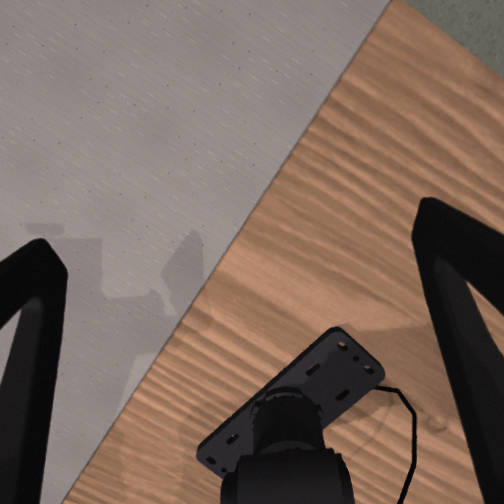

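execute_actions(actions=[{"steps":30}], pictures=false)

Scene clock: 41.43 s of 4500.00 s.
left_arm: end_effector_position=(+0.3520, +0.2539, +0.2392) grip_measured=+0.831 end_effector_quat_wxyz=(+0.416, +0.303, +0.839, -0.177) | right_arm: end_effector_position=(+0.2038, -0.4392, +0.2399) grip_measured=+1.000 end_effector_quat_wxyz=(+0.252, +0.407, +0.871, -0.113)
Joint positions: left_arm=[-0.263  1.144  1.039 -0.65   0.53   0.387  0.086] | right_arm=[-0.693  1.003  1.21  -1.218 -0.006  0.005  0.094]
Joint velocities: left_arm=[-0.012 -0.007  0.012  0.095  0.051  0.022  0.002] | right_arm=[-0.007 -0.002 -0.007 -0.022 -0.081 -0.007  0.   ]
Motor temperatures (°C, as the motors report them): left_arm=[29 33 34 38 29 30] | right_arm=[30 29 32 30 27 30]
Steps of this call (steps 1 to 30: the robot went on to your last target; steps 31 to 41: nothing new was sent). Readings (joint positions):
1: left_arm=[-0.263 1.154 1.025 -0.650 0.519 0.387] | right_arm=[-0.693 1.003 1.210 -1.218 -0.006 0.005]
2: left_arm=[-0.263 1.152 1.027 -0.650 0.520 0.387] | right_arm=[-0.693 1.003 1.210 -1.218 -0.006 0.005]
4: left_arm=[-0.263 1.150 1.030 -0.650 0.521 0.387] | right_arm=[-0.693 1.003 1.210 -1.218 -0.006 0.005]
8: left_arm=[-0.263 1.147 1.035 -0.650 0.524 0.387] | right_arm=[-0.693 1.003 1.210 -1.218 -0.006 0.005]
41: the state above
All arms were judged still, so your last target was given up. Only a new action makes them travel on or press farther. Fingers that are still opening or closing keep moving.

execute_actions(actions=[{"rows":[[-0.263,1.115,1.09,-0.47,0.58,0.40,0.74,-0.7,1.0,1.2,-1.2,0,0,1],[-0.263,1.115,1.09,-0.47,0.58,0.40,0.74,-0.7,1.0,1.2,-1.2,0,0,1],[-0.263,1.115,1.09,-0.45,0.58,0.40,0.74,-0.7,1.0,1.2,-1.2,0,0,1],[-0.263,1.115,1.09,-0.45,0.58,0.40,0.74,-0.7,1.0,1.2,-1.2,0,0,1],[-0.263,1.115,1.09,-0.43,0.58,0.40,0.74,-0.7,1.0,1.2,-1.2,0,0,1],[-0.263,1.115,1.09,-0.43,0.58,0.40,0.74,-0.7,1.0,1.2,-1.2,0,0,1],[-0.263,1.115,1.09,-0.41,0.58,0.40,0.74,-0.7,1.0,1.2,-1.2,0,0,1],[-0.263,1.115,1.09,-0.41,0.58,0.40,0.74,-0.7,1.0,1.2,-1.2,0,0,1],[-0.263,1.115,1.09,-0.39,0.58,0.40,0.74,-0.7,1.0,1.2,-1.2,0,0,1],[-0.263,1.115,1.09,-0.39,0.58,0.40,0.74,-0.7,1.0,1.2,-1.2,0,0,1],[-0.263,1.115,1.09,-0.37,0.58,0.40,0.74,-0.7,1.0,1.2,-1.2,0,0,1],[-0.263,1.115,1.09,-0.37,0.58,0.40,0.74,-0.7,1.0,1.2,-1.2,0,0,1],[-0.263,1.115,1.09,-0.35,0.58,0.40,0.74,-0.7,1.0,1.2,-1.2,0,0,1]]}], pictures=false)

execute_actions(actions=[{"steps":25}], pictures=false)

Scene clock: 44.30 s of 4500.00 s.
left_arm: end_effector_position=(+0.3611, +0.2533, +0.2495) grip_measured=+0.831 end_effector_quat_wxyz=(+0.442, +0.307, +0.826, -0.170) | right_arm: end_effector_position=(+0.2038, -0.4392, +0.2399) grip_measured=+1.000 end_effector_quat_wxyz=(+0.252, +0.407, +0.871, -0.113)
Joint positions: left_arm=[-0.263  1.144  1.039 -0.589  0.53   0.387  0.086] | right_arm=[-0.693  1.003  1.21  -1.218 -0.006  0.005  0.094]
Joint velocities: left_arm=[-0.002 -0.012 -0.017  0.227 -0.007  0.022  0.001] | right_arm=[-0.007 -0.002  0.002 -0.007  0.037 -0.095  0.   ]
Motor temperatures (°C, as the motors report them): left_arm=[29 33 36 40 30 30] | right_arm=[30 29 32 30 27 30]
Steps of this call (steps 1 to 71: nothing new was sent; steps 72 to 86: all 15 steps of this action). Readings (joint positions):
72: left_arm=[-0.263 1.144 1.039 -0.650 0.530 0.387] | right_arm=[-0.693 1.003 1.210 -1.218 -0.006 0.005]
73: left_arm=[-0.263 1.144 1.039 -0.650 0.530 0.387] | right_arm=[-0.693 1.003 1.210 -1.218 -0.006 0.005]
75: left_arm=[-0.263 1.144 1.039 -0.650 0.530 0.387] | right_arm=[-0.693 1.003 1.210 -1.218 -0.006 0.005]
79: left_arm=[-0.263 1.144 1.039 -0.641 0.530 0.387] | right_arm=[-0.693 1.003 1.210 -1.218 -0.006 0.005]
86: the state above

Scene clock: 45.13 s of 4500.00 s.
left_arm: end_effector_position=(+0.3645, +0.2530, +0.2536) grip_measured=+0.831 end_effector_quat_wxyz=(+0.452, +0.309, +0.820, -0.167) | right_arm: end_effector_position=(+0.2038, -0.4392, +0.2399) grip_measured=+1.000 end_effector_quat_wxyz=(+0.252, +0.407, +0.871, -0.113)
Joint positions: left_arm=[-0.263  1.144  1.039 -0.565  0.53   0.387  0.086] | right_arm=[-0.693  1.003  1.21  -1.218 -0.006  0.005  0.094]
Joint velocities: left_arm=[-0.017  0.007  0.007 -0.007 -0.081  0.007  0.001] | right_arm=[-0.012  0.012  0.002  0.007  0.095  0.007  0.   ]
Motor temperatures (°C, as the motors report them): left_arm=[29 33 36 41 30 30] | right_arm=[30 29 32 30 27 30]
Steps of this call (steps 1 to 25: the robot went on to your last target). Readings (joint positions):
1: left_arm=[-0.263 1.144 1.039 -0.582 0.530 0.387] | right_arm=[-0.693 1.003 1.210 -1.218 -0.006 0.005]
2: left_arm=[-0.263 1.144 1.039 -0.576 0.530 0.387] | right_arm=[-0.693 1.003 1.210 -1.218 -0.006 0.005]
4: left_arm=[-0.263 1.144 1.039 -0.569 0.530 0.387] | right_arm=[-0.693 1.003 1.210 -1.218 -0.006 0.005]
8: left_arm=[-0.263 1.144 1.039 -0.565 0.530 0.387] | right_arm=[-0.693 1.003 1.210 -1.218 -0.006 0.005]
25: the state above

execute_actions(actions=[{"rows":[[-0.27,1.13,1.12,-0.36,0.57,0.39,0.74,-0.7,1.0,1.2,-1.2,0,0,1],[-0.28,1.145,1.135,-0.355,0.565,0.385,0.74,-0.7,1.0,1.2,-1.2,0,0,1],[-0.29,1.16,1.15,-0.35,0.56,0.38,0.74,-0.7,1.0,1.2,-1.2,0,0,1],[-0.30,1.175,1.163,-0.345,0.55,0.37,0.74,-0.7,1.0,1.2,-1.2,0,0,1],[-0.31,1.19,1.176,-0.34,0.54,0.365,0.74,-0.7,1.0,1.2,-1.2,0,0,1],[-0.32,1.205,1.19,-0.335,0.535,0.36,0.74,-0.7,1.0,1.2,-1.2,0,0,1],[-0.33,1.22,1.203,-0.33,0.53,0.35,0.74,-0.7,1.0,1.2,-1.2,0,0,1],[-0.34,1.235,1.216,-0.325,0.52,0.345,0.74,-0.7,1.0,1.2,-1.2,0,0,1],[-0.35,1.25,1.23,-0.32,0.51,0.34,0.74,-0.7,1.0,1.2,-1.2,0,0,1],[-0.36,1.265,1.243,-0.315,0.505,0.33,0.74,-0.7,1.0,1.2,-1.2,0,0,1],[-0.37,1.28,1.256,-0.31,0.50,0.325,0.74,-0.7,1.0,1.2,-1.2,0,0,1],[-0.38,1.295,1.27,-0.305,0.49,0.32,0.74,-0.7,1.0,1.2,-1.2,0,0,1],[-0.39,1.31,1.283,-0.30,0.48,0.31,0.74,-0.7,1.0,1.2,-1.2,0,0,1],[-0.40,1.325,1.296,-0.295,0.475,0.305,0.74,-0.7,1.0,1.2,-1.2,0,0,1],[-0.41,1.34,1.31,-0.29,0.47,0.30,0.74,-0.7,1.0,1.2,-1.2,0,0,1]]}], pictures=false)

execute_actions(actions=[{"steps":25}], pictures=false)

Scene clock: 48.77 s of 4500.00 s.
left_arm: end_effector_position=(+0.3990, +0.2214, +0.2322) grip_measured=+0.831 end_effector_quat_wxyz=(+0.401, +0.308, +0.844, -0.180) | right_arm: end_effector_position=(+0.2038, -0.4392, +0.2399) grip_measured=+1.000 end_effector_quat_wxyz=(+0.252, +0.407, +0.871, -0.113)
Joint positions: left_arm=[-0.37   1.355  1.166 -0.564  0.456  0.32   0.086] | right_arm=[-0.693  1.003  1.21  -1.218 -0.006  0.005  0.094]
Joint velocities: left_arm=[-0.256  0.442  0.271  0.051 -0.198 -0.198 -0.   ] | right_arm=[-0.012  0.012 -0.007  0.037 -0.037  0.007  0.   ]
Motor temperatures (°C, as the motors report them): left_arm=[29 33 37 44 30 30] | right_arm=[30 29 32 30 27 30]
Steps of this call (steps 1 to 15: the robot went on to your last target; steps 16 to 90: nothing new was sent; then 0.13 s passed at rest; steps 91 to 105: all 15 steps of this action). Readings (joint positions):
91: left_arm=[-0.263 1.145 1.039 -0.565 0.530 0.386] | right_arm=[-0.693 1.003 1.210 -1.218 -0.006 0.005]
92: left_arm=[-0.264 1.150 1.042 -0.565 0.529 0.384] | right_arm=[-0.693 1.003 1.210 -1.218 -0.006 0.005]
94: left_arm=[-0.272 1.174 1.058 -0.565 0.521 0.376] | right_arm=[-0.693 1.003 1.210 -1.218 -0.006 0.005]
98: left_arm=[-0.306 1.243 1.101 -0.564 0.499 0.358] | right_arm=[-0.693 1.003 1.210 -1.218 -0.006 0.005]
105: the state above

Scene clock: 49.60 s of 4500.00 s.
left_arm: end_effector_position=(+0.4072, +0.2156, +0.2192) grip_measured=+0.831 end_effector_quat_wxyz=(+0.383, +0.297, +0.857, -0.177) | right_arm: end_effector_position=(+0.2038, -0.4392, +0.2399) grip_measured=+1.000 end_effector_quat_wxyz=(+0.252, +0.407, +0.871, -0.113)
Joint positions: left_arm=[-0.396  1.408  1.186 -0.561  0.419  0.286  0.086] | right_arm=[-0.693  1.003  1.21  -1.218 -0.006  0.005  0.094]
Joint velocities: left_arm=[-0.017  0.002  0.002 -0.037 -0.007  0.037 -0.   ] | right_arm=[-0.017 -0.007 -0.007 -0.037  0.007 -0.022  0.   ]
Motor temperatures (°C, as the motors report them): left_arm=[29 33 37 44 30 30] | right_arm=[30 29 32 30 27 30]
Steps of this call (steps 1 to 25: the robot went on to your last target). Readings (joint positions):
1: left_arm=[-0.377 1.369 1.174 -0.563 0.451 0.315] | right_arm=[-0.693 1.003 1.210 -1.218 -0.006 0.005]
2: left_arm=[-0.384 1.381 1.180 -0.562 0.447 0.311] | right_arm=[-0.693 1.003 1.210 -1.218 -0.006 0.005]
4: left_arm=[-0.392 1.397 1.186 -0.561 0.442 0.305] | right_arm=[-0.693 1.003 1.210 -1.218 -0.006 0.005]
8: left_arm=[-0.396 1.407 1.186 -0.561 0.433 0.296] | right_arm=[-0.693 1.003 1.210 -1.218 -0.006 0.005]
25: the state above

execute_actions(actions=[{"rows":[[-0.38,1.35,1.21,-0.35,0.48,0.30,0.74,-0.7,1.0,1.2,-1.2,0,0,1],[-0.37,1.34,1.185,-0.33,0.49,0.31,0.74,-0.7,1.0,1.2,-1.2,0,0,1],[-0.36,1.33,1.16,-0.31,0.50,0.32,0.74,-0.7,1.0,1.2,-1.2,0,0,1],[-0.35,1.32,1.135,-0.29,0.51,0.33,0.74,-0.7,1.0,1.2,-1.2,0,0,1],[-0.34,1.31,1.11,-0.27,0.52,0.34,0.74,-0.7,1.0,1.2,-1.2,0,0,1],[-0.33,1.30,1.085,-0.25,0.53,0.35,0.74,-0.7,1.0,1.2,-1.2,0,0,1],[-0.32,1.29,1.06,-0.23,0.54,0.36,0.74,-0.7,1.0,1.2,-1.2,0,0,1],[-0.31,1.28,1.035,-0.21,0.55,0.37,0.74,-0.7,1.0,1.2,-1.2,0,0,1],[-0.30,1.27,1.01,-0.19,0.56,0.38,0.74,-0.7,1.0,1.2,-1.2,0,0,1],[-0.29,1.26,0.985,-0.17,0.57,0.39,0.74,-0.7,1.0,1.2,-1.2,0,0,1],[-0.28,1.25,0.96,-0.15,0.58,0.40,0.74,-0.7,1.0,1.2,-1.2,0,0,1],[-0.27,1.24,0.935,-0.13,0.59,0.41,0.74,-0.7,1.0,1.2,-1.2,0,0,1],[-0.26,1.23,0.91,-0.11,0.60,0.42,0.74,-0.7,1.0,1.2,-1.2,0,0,1],[-0.255,1.22,0.885,-0.09,0.61,0.42,0.74,-0.7,1.0,1.2,-1.2,0,0,1],[-0.255,1.21,0.86,-0.07,0.62,0.42,0.74,-0.7,1.0,1.2,-1.2,0,0,1]]}], pictures=false)

execute_actions(actions=[{"steps":30}], pictures=false)

Scene clock: 54.53 s of 4500.00 s.
left_arm: end_effector_position=(+0.3835, +0.2521, +0.1646) grip_measured=+0.831 end_effector_quat_wxyz=(+0.400, +0.294, +0.850, -0.178) | right_arm: end_effector_position=(+0.2038, -0.4392, +0.2399) grip_measured=+1.000 end_effector_quat_wxyz=(+0.252, +0.407, +0.871, -0.113)
Joint positions: left_arm=[-0.269  1.299  0.865 -0.353  0.513  0.371  0.086] | right_arm=[-0.693  1.003  1.21  -1.218 -0.006  0.005  0.094]
Joint velocities: left_arm=[ 0.173 -0.281 -0.745  0.564  0.183  0.212 -0.   ] | right_arm=[ 0.002 -0.007  0.007 -0.095 -0.095  0.007  0.   ]
Motor temperatures (°C, as the motors report them): left_arm=[29 34 39 46 30 30] | right_arm=[30 29 32 30 27 30]
Steps of this call (steps 1 to 15: the robot went on to your last target; steps 16 to 90: nothing new was sent; then 1.43 s passed at rest; steps 91 to 105: all 15 steps of this action). Readings (joint positions):
91: left_arm=[-0.395 1.408 1.186 -0.561 0.420 0.285] | right_arm=[-0.693 1.003 1.210 -1.218 -0.006 0.005]
92: left_arm=[-0.393 1.407 1.181 -0.554 0.425 0.285] | right_arm=[-0.693 1.003 1.210 -1.218 -0.006 0.005]
94: left_arm=[-0.381 1.398 1.150 -0.520 0.441 0.291] | right_arm=[-0.693 1.003 1.210 -1.218 -0.006 0.005]
98: left_arm=[-0.340 1.364 1.051 -0.453 0.470 0.316] | right_arm=[-0.693 1.003 1.210 -1.218 -0.006 0.005]
105: the state above

Scene clock: 55.53 s of 4500.00 s.
left_arm: end_effector_position=(+0.3829, +0.2483, +0.1662) grip_measured=+0.831 end_effector_quat_wxyz=(+0.424, +0.311, +0.830, -0.184) | right_arm: end_effector_position=(+0.2038, -0.4392, +0.2399) grip_measured=+1.000 end_effector_quat_wxyz=(+0.252, +0.407, +0.871, -0.113)
Joint positions: left_arm=[-0.262  1.282  0.817 -0.273  0.554  0.395  0.086] | right_arm=[-0.693  1.003  1.21  -1.218 -0.006  0.005  0.094]
Joint velocities: left_arm=[-0.012 -0.002  0.002 -0.066 -0.022 -0.007 -0.001] | right_arm=[-0.012 -0.002  0.012  0.051  0.051 -0.007  0.   ]
Motor temperatures (°C, as the motors report them): left_arm=[29 34 39 47 30 30] | right_arm=[30 29 32 30 27 30]
Steps of this call (steps 1 to 30: the robot went on to your last target). Readings (joint positions):
1: left_arm=[-0.264 1.290 0.844 -0.341 0.517 0.376] | right_arm=[-0.693 1.003 1.210 -1.218 -0.006 0.005]
2: left_arm=[-0.262 1.285 0.830 -0.335 0.520 0.380] | right_arm=[-0.693 1.003 1.210 -1.218 -0.006 0.005]
4: left_arm=[-0.262 1.282 0.819 -0.331 0.529 0.384] | right_arm=[-0.693 1.003 1.210 -1.218 -0.006 0.005]
8: left_arm=[-0.262 1.282 0.817 -0.311 0.543 0.390] | right_arm=[-0.693 1.003 1.210 -1.218 -0.006 0.005]
30: the state above
All arms were judged still, so your last target was given up. Only a new action makes them travel on or press farther. Fingers that are still opening or closing keep moving.

execute_actions(actions=[{"rows":[[-0.262,1.225,0.87,-0.09,0.61,0.41,0.74,0.1,1.2,1.7,-1.2,0,0,1],[-0.262,1.225,0.87,-0.09,0.61,0.41,0.74,0.1,1.2,1.7,-1.2,0,0,1],[-0.262,1.225,0.87,-0.09,0.61,0.41,0.74,0.1,1.2,1.7,-1.2,0,0,1],[-0.262,1.225,0.87,-0.09,0.61,0.41,0.74,0.1,1.2,1.7,-1.2,0,0,1],[-0.262,1.225,0.87,-0.09,0.61,0.41,0.74,0.1,1.2,1.7,-1.2,0,0,1],[-0.262,1.225,0.87,-0.09,0.61,0.41,0.74,0.1,1.2,1.7,-1.2,0,0,1],[-0.262,1.225,0.87,-0.09,0.61,0.41,0.74,0.1,1.2,1.7,-1.2,0,0,1],[-0.262,1.225,0.87,-0.09,0.61,0.41,0.74,0.1,1.2,1.7,-1.2,0,0,1],[-0.262,1.225,0.87,-0.09,0.61,0.41,0.74,0.677,1.75,2.05,-1.14,0,0,1]]}], pictures=false)

execute_actions(actions=[{"steps":35}])

Scene clock: 57.40 s of 4500.00 s.
left_arm: end_effector_position=(+0.3829, +0.2483, +0.1662) grip_measured=+0.831 end_effector_quat_wxyz=(+0.424, +0.311, +0.830, -0.184) | right_arm: end_effector_position=(+0.4454, -0.2729, +0.3798) grip_measured=+1.000 end_effector_quat_wxyz=(+0.420, +0.020, +0.907, -0.009)
Joint positions: left_arm=[-0.262  1.282  0.817 -0.273  0.554  0.395  0.086] | right_arm=[ 0.143  1.534  1.972 -1.142  0.005  0.005  0.094]
Joint velocities: left_arm=[ 0.012 -0.007 -0.002 -0.037 -0.037  0.022 -0.   ] | right_arm=[1.194 1.404 0.569 0.359 0.037 0.022 0.   ]
Motor temperatures (°C, as the motors report them): left_arm=[29 34 39 48 30 30] | right_arm=[30 29 32 30 27 30]
Steps of this call (steps 1 to 41: nothing new was sent; steps 42 to 56: all 15 steps of this action). Readings (joint positions):
42: left_arm=[-0.262 1.282 0.817 -0.273 0.554 0.395] | right_arm=[-0.664 1.025 1.239 -1.242 0.008 0.006]
43: left_arm=[-0.262 1.282 0.817 -0.273 0.554 0.395] | right_arm=[-0.600 1.070 1.301 -1.265 0.010 0.006]
45: left_arm=[-0.262 1.282 0.817 -0.273 0.554 0.395] | right_arm=[-0.476 1.159 1.426 -1.242 0.009 0.006]
49: left_arm=[-0.262 1.282 0.817 -0.273 0.554 0.395] | right_arm=[-0.224 1.224 1.614 -1.200 0.010 0.006]
56: the state above

Scene clock: 58.57 s of 4500.00 s.
left_arm: end_effector_position=(+0.3829, +0.2483, +0.1662) grip_measured=+0.831 end_effector_quat_wxyz=(+0.424, +0.311, +0.830, -0.184) | right_arm: end_effector_position=(+0.4451, -0.0391, +0.3029) grip_measured=+1.000 end_effector_quat_wxyz=(+0.325, -0.234, +0.912, +0.087)
Joint positions: left_arm=[-0.262  1.282  0.817 -0.273  0.554  0.395  0.086] | right_arm=[ 0.68   1.771  2.018 -1.132 -0.006  0.003  0.094]
Joint velocities: left_arm=[-0.007 -0.007  0.007  0.007 -0.007  0.007 -0.001] | right_arm=[-0.007  0.002 -0.012  0.022 -0.007  0.022  0.   ]
Motor temperatures (°C, as the motors report them): left_arm=[29 34 39 48 30 30] | right_arm=[30 30 32 30 27 30]
Steps of this call (steps 1 to 35: the robot went on to your last target). Readings (joint positions):
1: left_arm=[-0.262 1.282 0.817 -0.273 0.554 0.395] | right_arm=[0.186 1.582 1.987 -1.133 0.006 0.005]
2: left_arm=[-0.262 1.282 0.817 -0.273 0.554 0.395] | right_arm=[0.231 1.628 1.995 -1.128 0.008 0.005]
4: left_arm=[-0.262 1.282 0.817 -0.273 0.554 0.395] | right_arm=[0.333 1.711 2.000 -1.124 0.011 0.005]
8: left_arm=[-0.262 1.282 0.817 -0.273 0.554 0.395] | right_arm=[0.563 1.810 2.000 -1.124 0.009 0.005]
35: the state above

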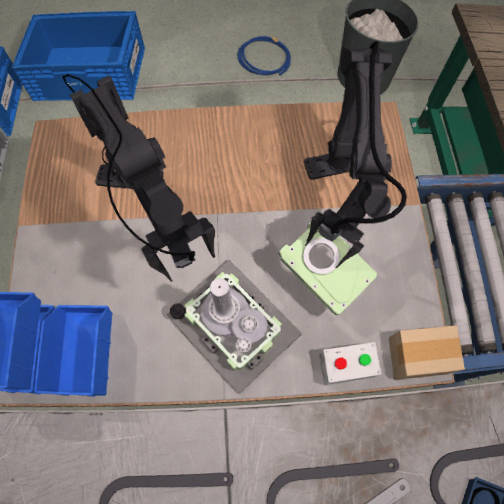

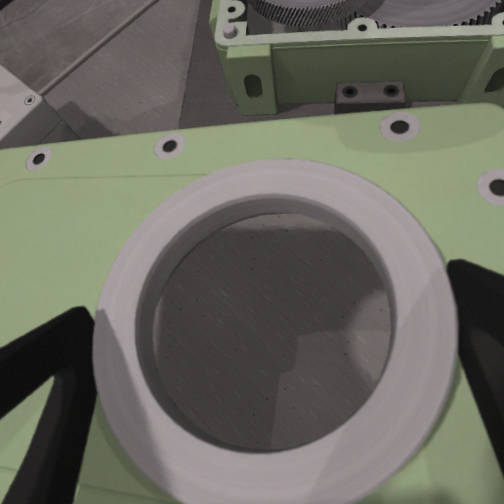

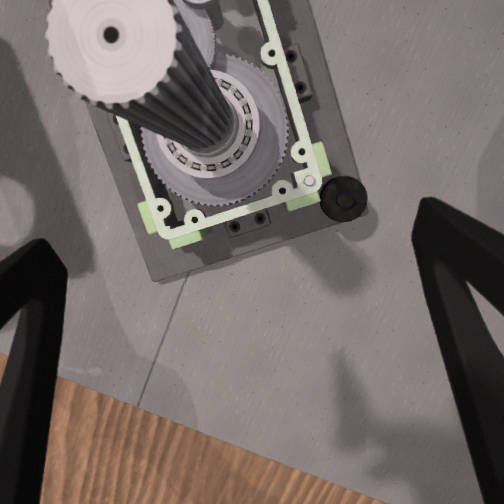

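execute_actions(actions=[{"rows":[[-0.262,1.24,0.86,-0.05,0.63,0.42,0.74,0.68,1.2,1.4,-0.8,0.1,0.06,0.2],[-0.262,1.24,0.86,-0.04,0.63,0.42,0.74,0.68,1.2,1.4,-0.8,0.1,0.06,0.2],[-0.262,1.24,0.86,-0.03,0.63,0.42,0.74,0.68,1.2,1.4,-0.8,0.1,0.06,0.2],[-0.262,1.24,0.86,-0.02,0.63,0.42,0.74,0.68,1.2,1.4,-0.8,0.1,0.06,0.2],[-0.262,1.24,0.86,-0.01,0.63,0.42,0.74,0.68,1.2,1.4,-0.8,0.1,0.06,0.2],[-0.262,1.24,0.86,0.0,0.63,0.42,0.74,0.68,1.2,1.4,-0.8,0.1,0.06,0.2],[-0.262,1.24,0.86,0.01,0.63,0.42,0.74,0.68,1.2,1.4,-0.8,0.1,0.06,0.2],[-0.262,1.24,0.86,0.02,0.63,0.42,0.74,0.68,1.2,1.4,-0.8,0.1,0.06,0.2],[-0.262,1.24,0.86,0.03,0.63,0.42,0.74,0.68,1.2,1.4,-0.8,0.1,0.06,0.2],[-0.262,1.24,0.86,0.04,0.63,0.42,0.74,0.68,1.2,1.4,-0.8,0.1,0.06,0.2],[-0.262,1.24,0.86,0.05,0.63,0.42,0.74,0.68,1.2,1.4,-0.8,0.1,0.06,0.2],[-0.262,1.24,0.86,0.05,0.63,0.42,0.74,1.144,1.2,1.2,-0.6,0.123,0.067,0.2]]}], pictures=false)

execute_actions(actions=[{"steps":20}], pictures=false)

execute_actions(actions=[{"rows":[[-0.262,1.24,0.86,0.05,0.63,0.42,0.74,1.144,1.3,1.1,-0.3,0.123,0.067,0.2],[-0.262,1.24,0.86,0.05,0.63,0.42,0.74,1.144,1.3,1.1,-0.3,0.123,0.067,0.2],[-0.262,1.24,0.86,0.05,0.63,0.42,0.74,1.144,1.3,1.1,-0.3,0.123,0.067,0.2],[-0.262,1.24,0.86,0.05,0.63,0.42,0.74,1.144,1.46,0.93,0.07,0.13,0.067,0.2]]}], pictures=false)

execute_actions(actions=[{"steps":20}])

Scene clock: 64.57 s of 4500.00 s.
left_arm: end_effector_position=(+0.3954, +0.2455, +0.1834) grip_measured=+0.831 end_effector_quat_wxyz=(+0.465, +0.320, +0.806, -0.177) | right_arm: end_effector_position=(+0.3364, -0.0401, +0.3072) grip_measured=+0.202 end_effector_quat_wxyz=(+0.453, -0.255, +0.845, +0.125)
Joint positions: left_arm=[-0.262  1.282  0.817 -0.176  0.566  0.395  0.086] | right_arm=[ 0.886  1.175  1.275 -0.698  0.121  0.058  0.056]
Joint velocities: left_arm=[ 0.007  0.002  0.002  0.154  0.051 -0.037 -0.001] | right_arm=[ 1.893  0.3   -1.101  0.579  0.051 -0.007 -0.   ]
Motor temperatures (°C, as the motors report them): left_arm=[29 35 40 50 30 30] | right_arm=[30 31 33 31 27 30]
Steps of this call (steps 1 to 15: the robot went on to your last target; steps 16 to 90: nothing new was sent; then 2.50 s passed at rest; steps 91 to 105: all 15 steps of this action). Readings (joint positions):
91: left_arm=[-0.262 1.282 0.817 -0.271 0.554 0.395] | right_arm=[0.680 1.739 1.966 -1.072 0.007 0.010]
92: left_arm=[-0.262 1.282 0.817 -0.269 0.556 0.395] | right_arm=[0.680 1.682 1.870 -0.998 0.024 0.019]
94: left_arm=[-0.262 1.282 0.817 -0.261 0.559 0.395] | right_arm=[0.680 1.541 1.691 -0.925 0.049 0.032]
98: left_arm=[-0.262 1.282 0.817 -0.231 0.562 0.395] | right_arm=[0.680 1.249 1.436 -0.885 0.076 0.046]
105: the state above

Scene clock: 65.23 s of 4500.00 s.
left_arm: end_effector_position=(+0.3962, +0.2451, +0.1849) grip_measured=+0.831 end_effector_quat_wxyz=(+0.468, +0.321, +0.804, -0.177) | right_arm: end_effector_position=(+0.2764, +0.0386, +0.2693) grip_measured=+0.202 end_effector_quat_wxyz=(+0.411, -0.370, +0.815, +0.174)
Joint positions: left_arm=[-0.262  1.282  0.817 -0.169  0.569  0.395  0.086] | right_arm=[ 1.149  1.224  1.193 -0.62   0.115  0.062  0.056]
Joint velocities: left_arm=[-0.002  0.017 -0.002 -0.022  0.007 -0.037  0.001] | right_arm=[-0.002  0.002 -0.007  0.037 -0.066 -0.037  0.   ]
Motor temperatures (°C, as the motors report them): left_arm=[29 35 40 50 30 30] | right_arm=[30 31 33 31 27 30]
Steps of this call (steps 1 to 20: the robot went on to your last target). Readings (joint positions):
1: left_arm=[-0.262 1.282 0.817 -0.173 0.567 0.395] | right_arm=[0.956 1.187 1.243 -0.684 0.122 0.059]
2: left_arm=[-0.262 1.282 0.817 -0.171 0.567 0.395] | right_arm=[1.027 1.201 1.220 -0.676 0.122 0.059]
4: left_arm=[-0.262 1.282 0.817 -0.169 0.568 0.395] | right_arm=[1.125 1.223 1.197 -0.668 0.109 0.059]
8: left_arm=[-0.262 1.282 0.817 -0.169 0.568 0.395] | right_arm=[1.149 1.224 1.193 -0.644 0.109 0.060]
20: the state above

Scene clock: 65.73 s of 4500.00 s.
left_arm: end_effector_position=(+0.3962, +0.2451, +0.1849) grip_measured=+0.831 end_effector_quat_wxyz=(+0.468, +0.321, +0.804, -0.177) | right_arm: end_effector_position=(+0.3156, +0.0941, +0.1569) grip_measured=+0.202 end_effector_quat_wxyz=(+0.431, -0.362, +0.806, +0.183)
Joint positions: left_arm=[-0.262  1.282  0.817 -0.169  0.569  0.395  0.086] | right_arm=[ 1.149  1.496  0.911 -0.015  0.121  0.062  0.056]
Joint velocities: left_arm=[-0.002  0.002 -0.002 -0.051 -0.139  0.022  0.001] | right_arm=[ 0.007 -0.159 -0.012  0.491  0.037 -0.066 -0.   ]
Motor temperatures (°C, as the motors report them): left_arm=[29 35 40 51 30 30] | right_arm=[30 31 33 31 27 30]
Steps of this call (steps 1 to 15: all 15 steps of this action). Readings (joint positions):
1: left_arm=[-0.262 1.282 0.817 -0.169 0.569 0.395] | right_arm=[1.149 1.227 1.180 -0.583 0.116 0.062]
2: left_arm=[-0.262 1.282 0.817 -0.169 0.569 0.395] | right_arm=[1.149 1.234 1.161 -0.521 0.116 0.062]
4: left_arm=[-0.262 1.282 0.817 -0.169 0.569 0.395] | right_arm=[1.149 1.274 1.118 -0.405 0.117 0.062]
8: left_arm=[-0.262 1.282 0.817 -0.169 0.569 0.395] | right_arm=[1.149 1.434 0.976 -0.117 0.120 0.062]
15: the state above

Scene clock: 66.40 s of 4500.00 s.
left_arm: end_effector_position=(+0.3962, +0.2451, +0.1849) grip_measured=+0.831 end_effector_quat_wxyz=(+0.468, +0.321, +0.804, -0.177) | right_arm: end_effector_position=(+0.3204, +0.1006, +0.1752) grip_measured=+0.202 end_effector_quat_wxyz=(+0.460, -0.352, +0.790, +0.200)
Joint positions: left_arm=[-0.262  1.282  0.817 -0.169  0.569  0.395  0.086] | right_arm=[1.149 1.485 0.911 0.05  0.122 0.062 0.056]
Joint velocities: left_arm=[-0.007 -0.002  0.002  0.007 -0.022  0.022  0.   ] | right_arm=[-0.007 -0.012 -0.002 -0.022 -0.066  0.081  0.001]
Motor temperatures (°C, as the motors report them): left_arm=[29 35 40 51 30 30] | right_arm=[30 31 33 31 27 30]
Steps of this call (steps 1 to 20: the robot went on to your last target). Readings (joint positions):
1: left_arm=[-0.262 1.282 0.817 -0.169 0.569 0.395] | right_arm=[1.149 1.492 0.911 0.000 0.121 0.062]
2: left_arm=[-0.262 1.282 0.817 -0.169 0.569 0.395] | right_arm=[1.149 1.489 0.911 0.013 0.122 0.062]
4: left_arm=[-0.262 1.282 0.817 -0.169 0.569 0.395] | right_arm=[1.149 1.485 0.911 0.031 0.122 0.062]
8: left_arm=[-0.262 1.282 0.817 -0.169 0.569 0.395] | right_arm=[1.149 1.485 0.911 0.044 0.122 0.062]
20: the state above

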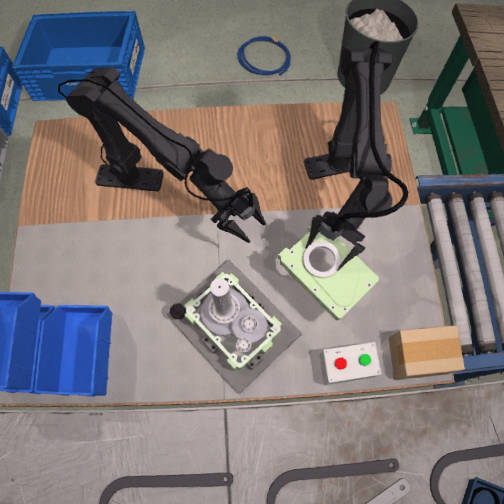

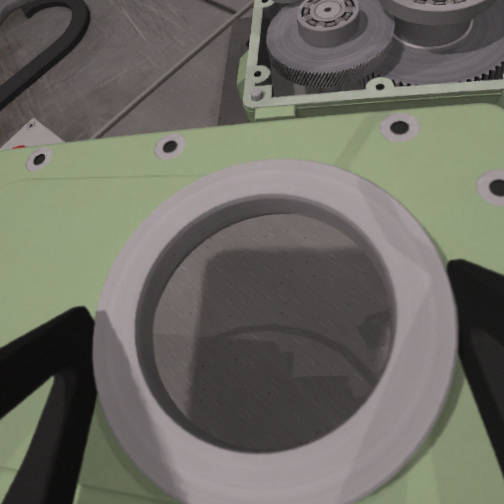

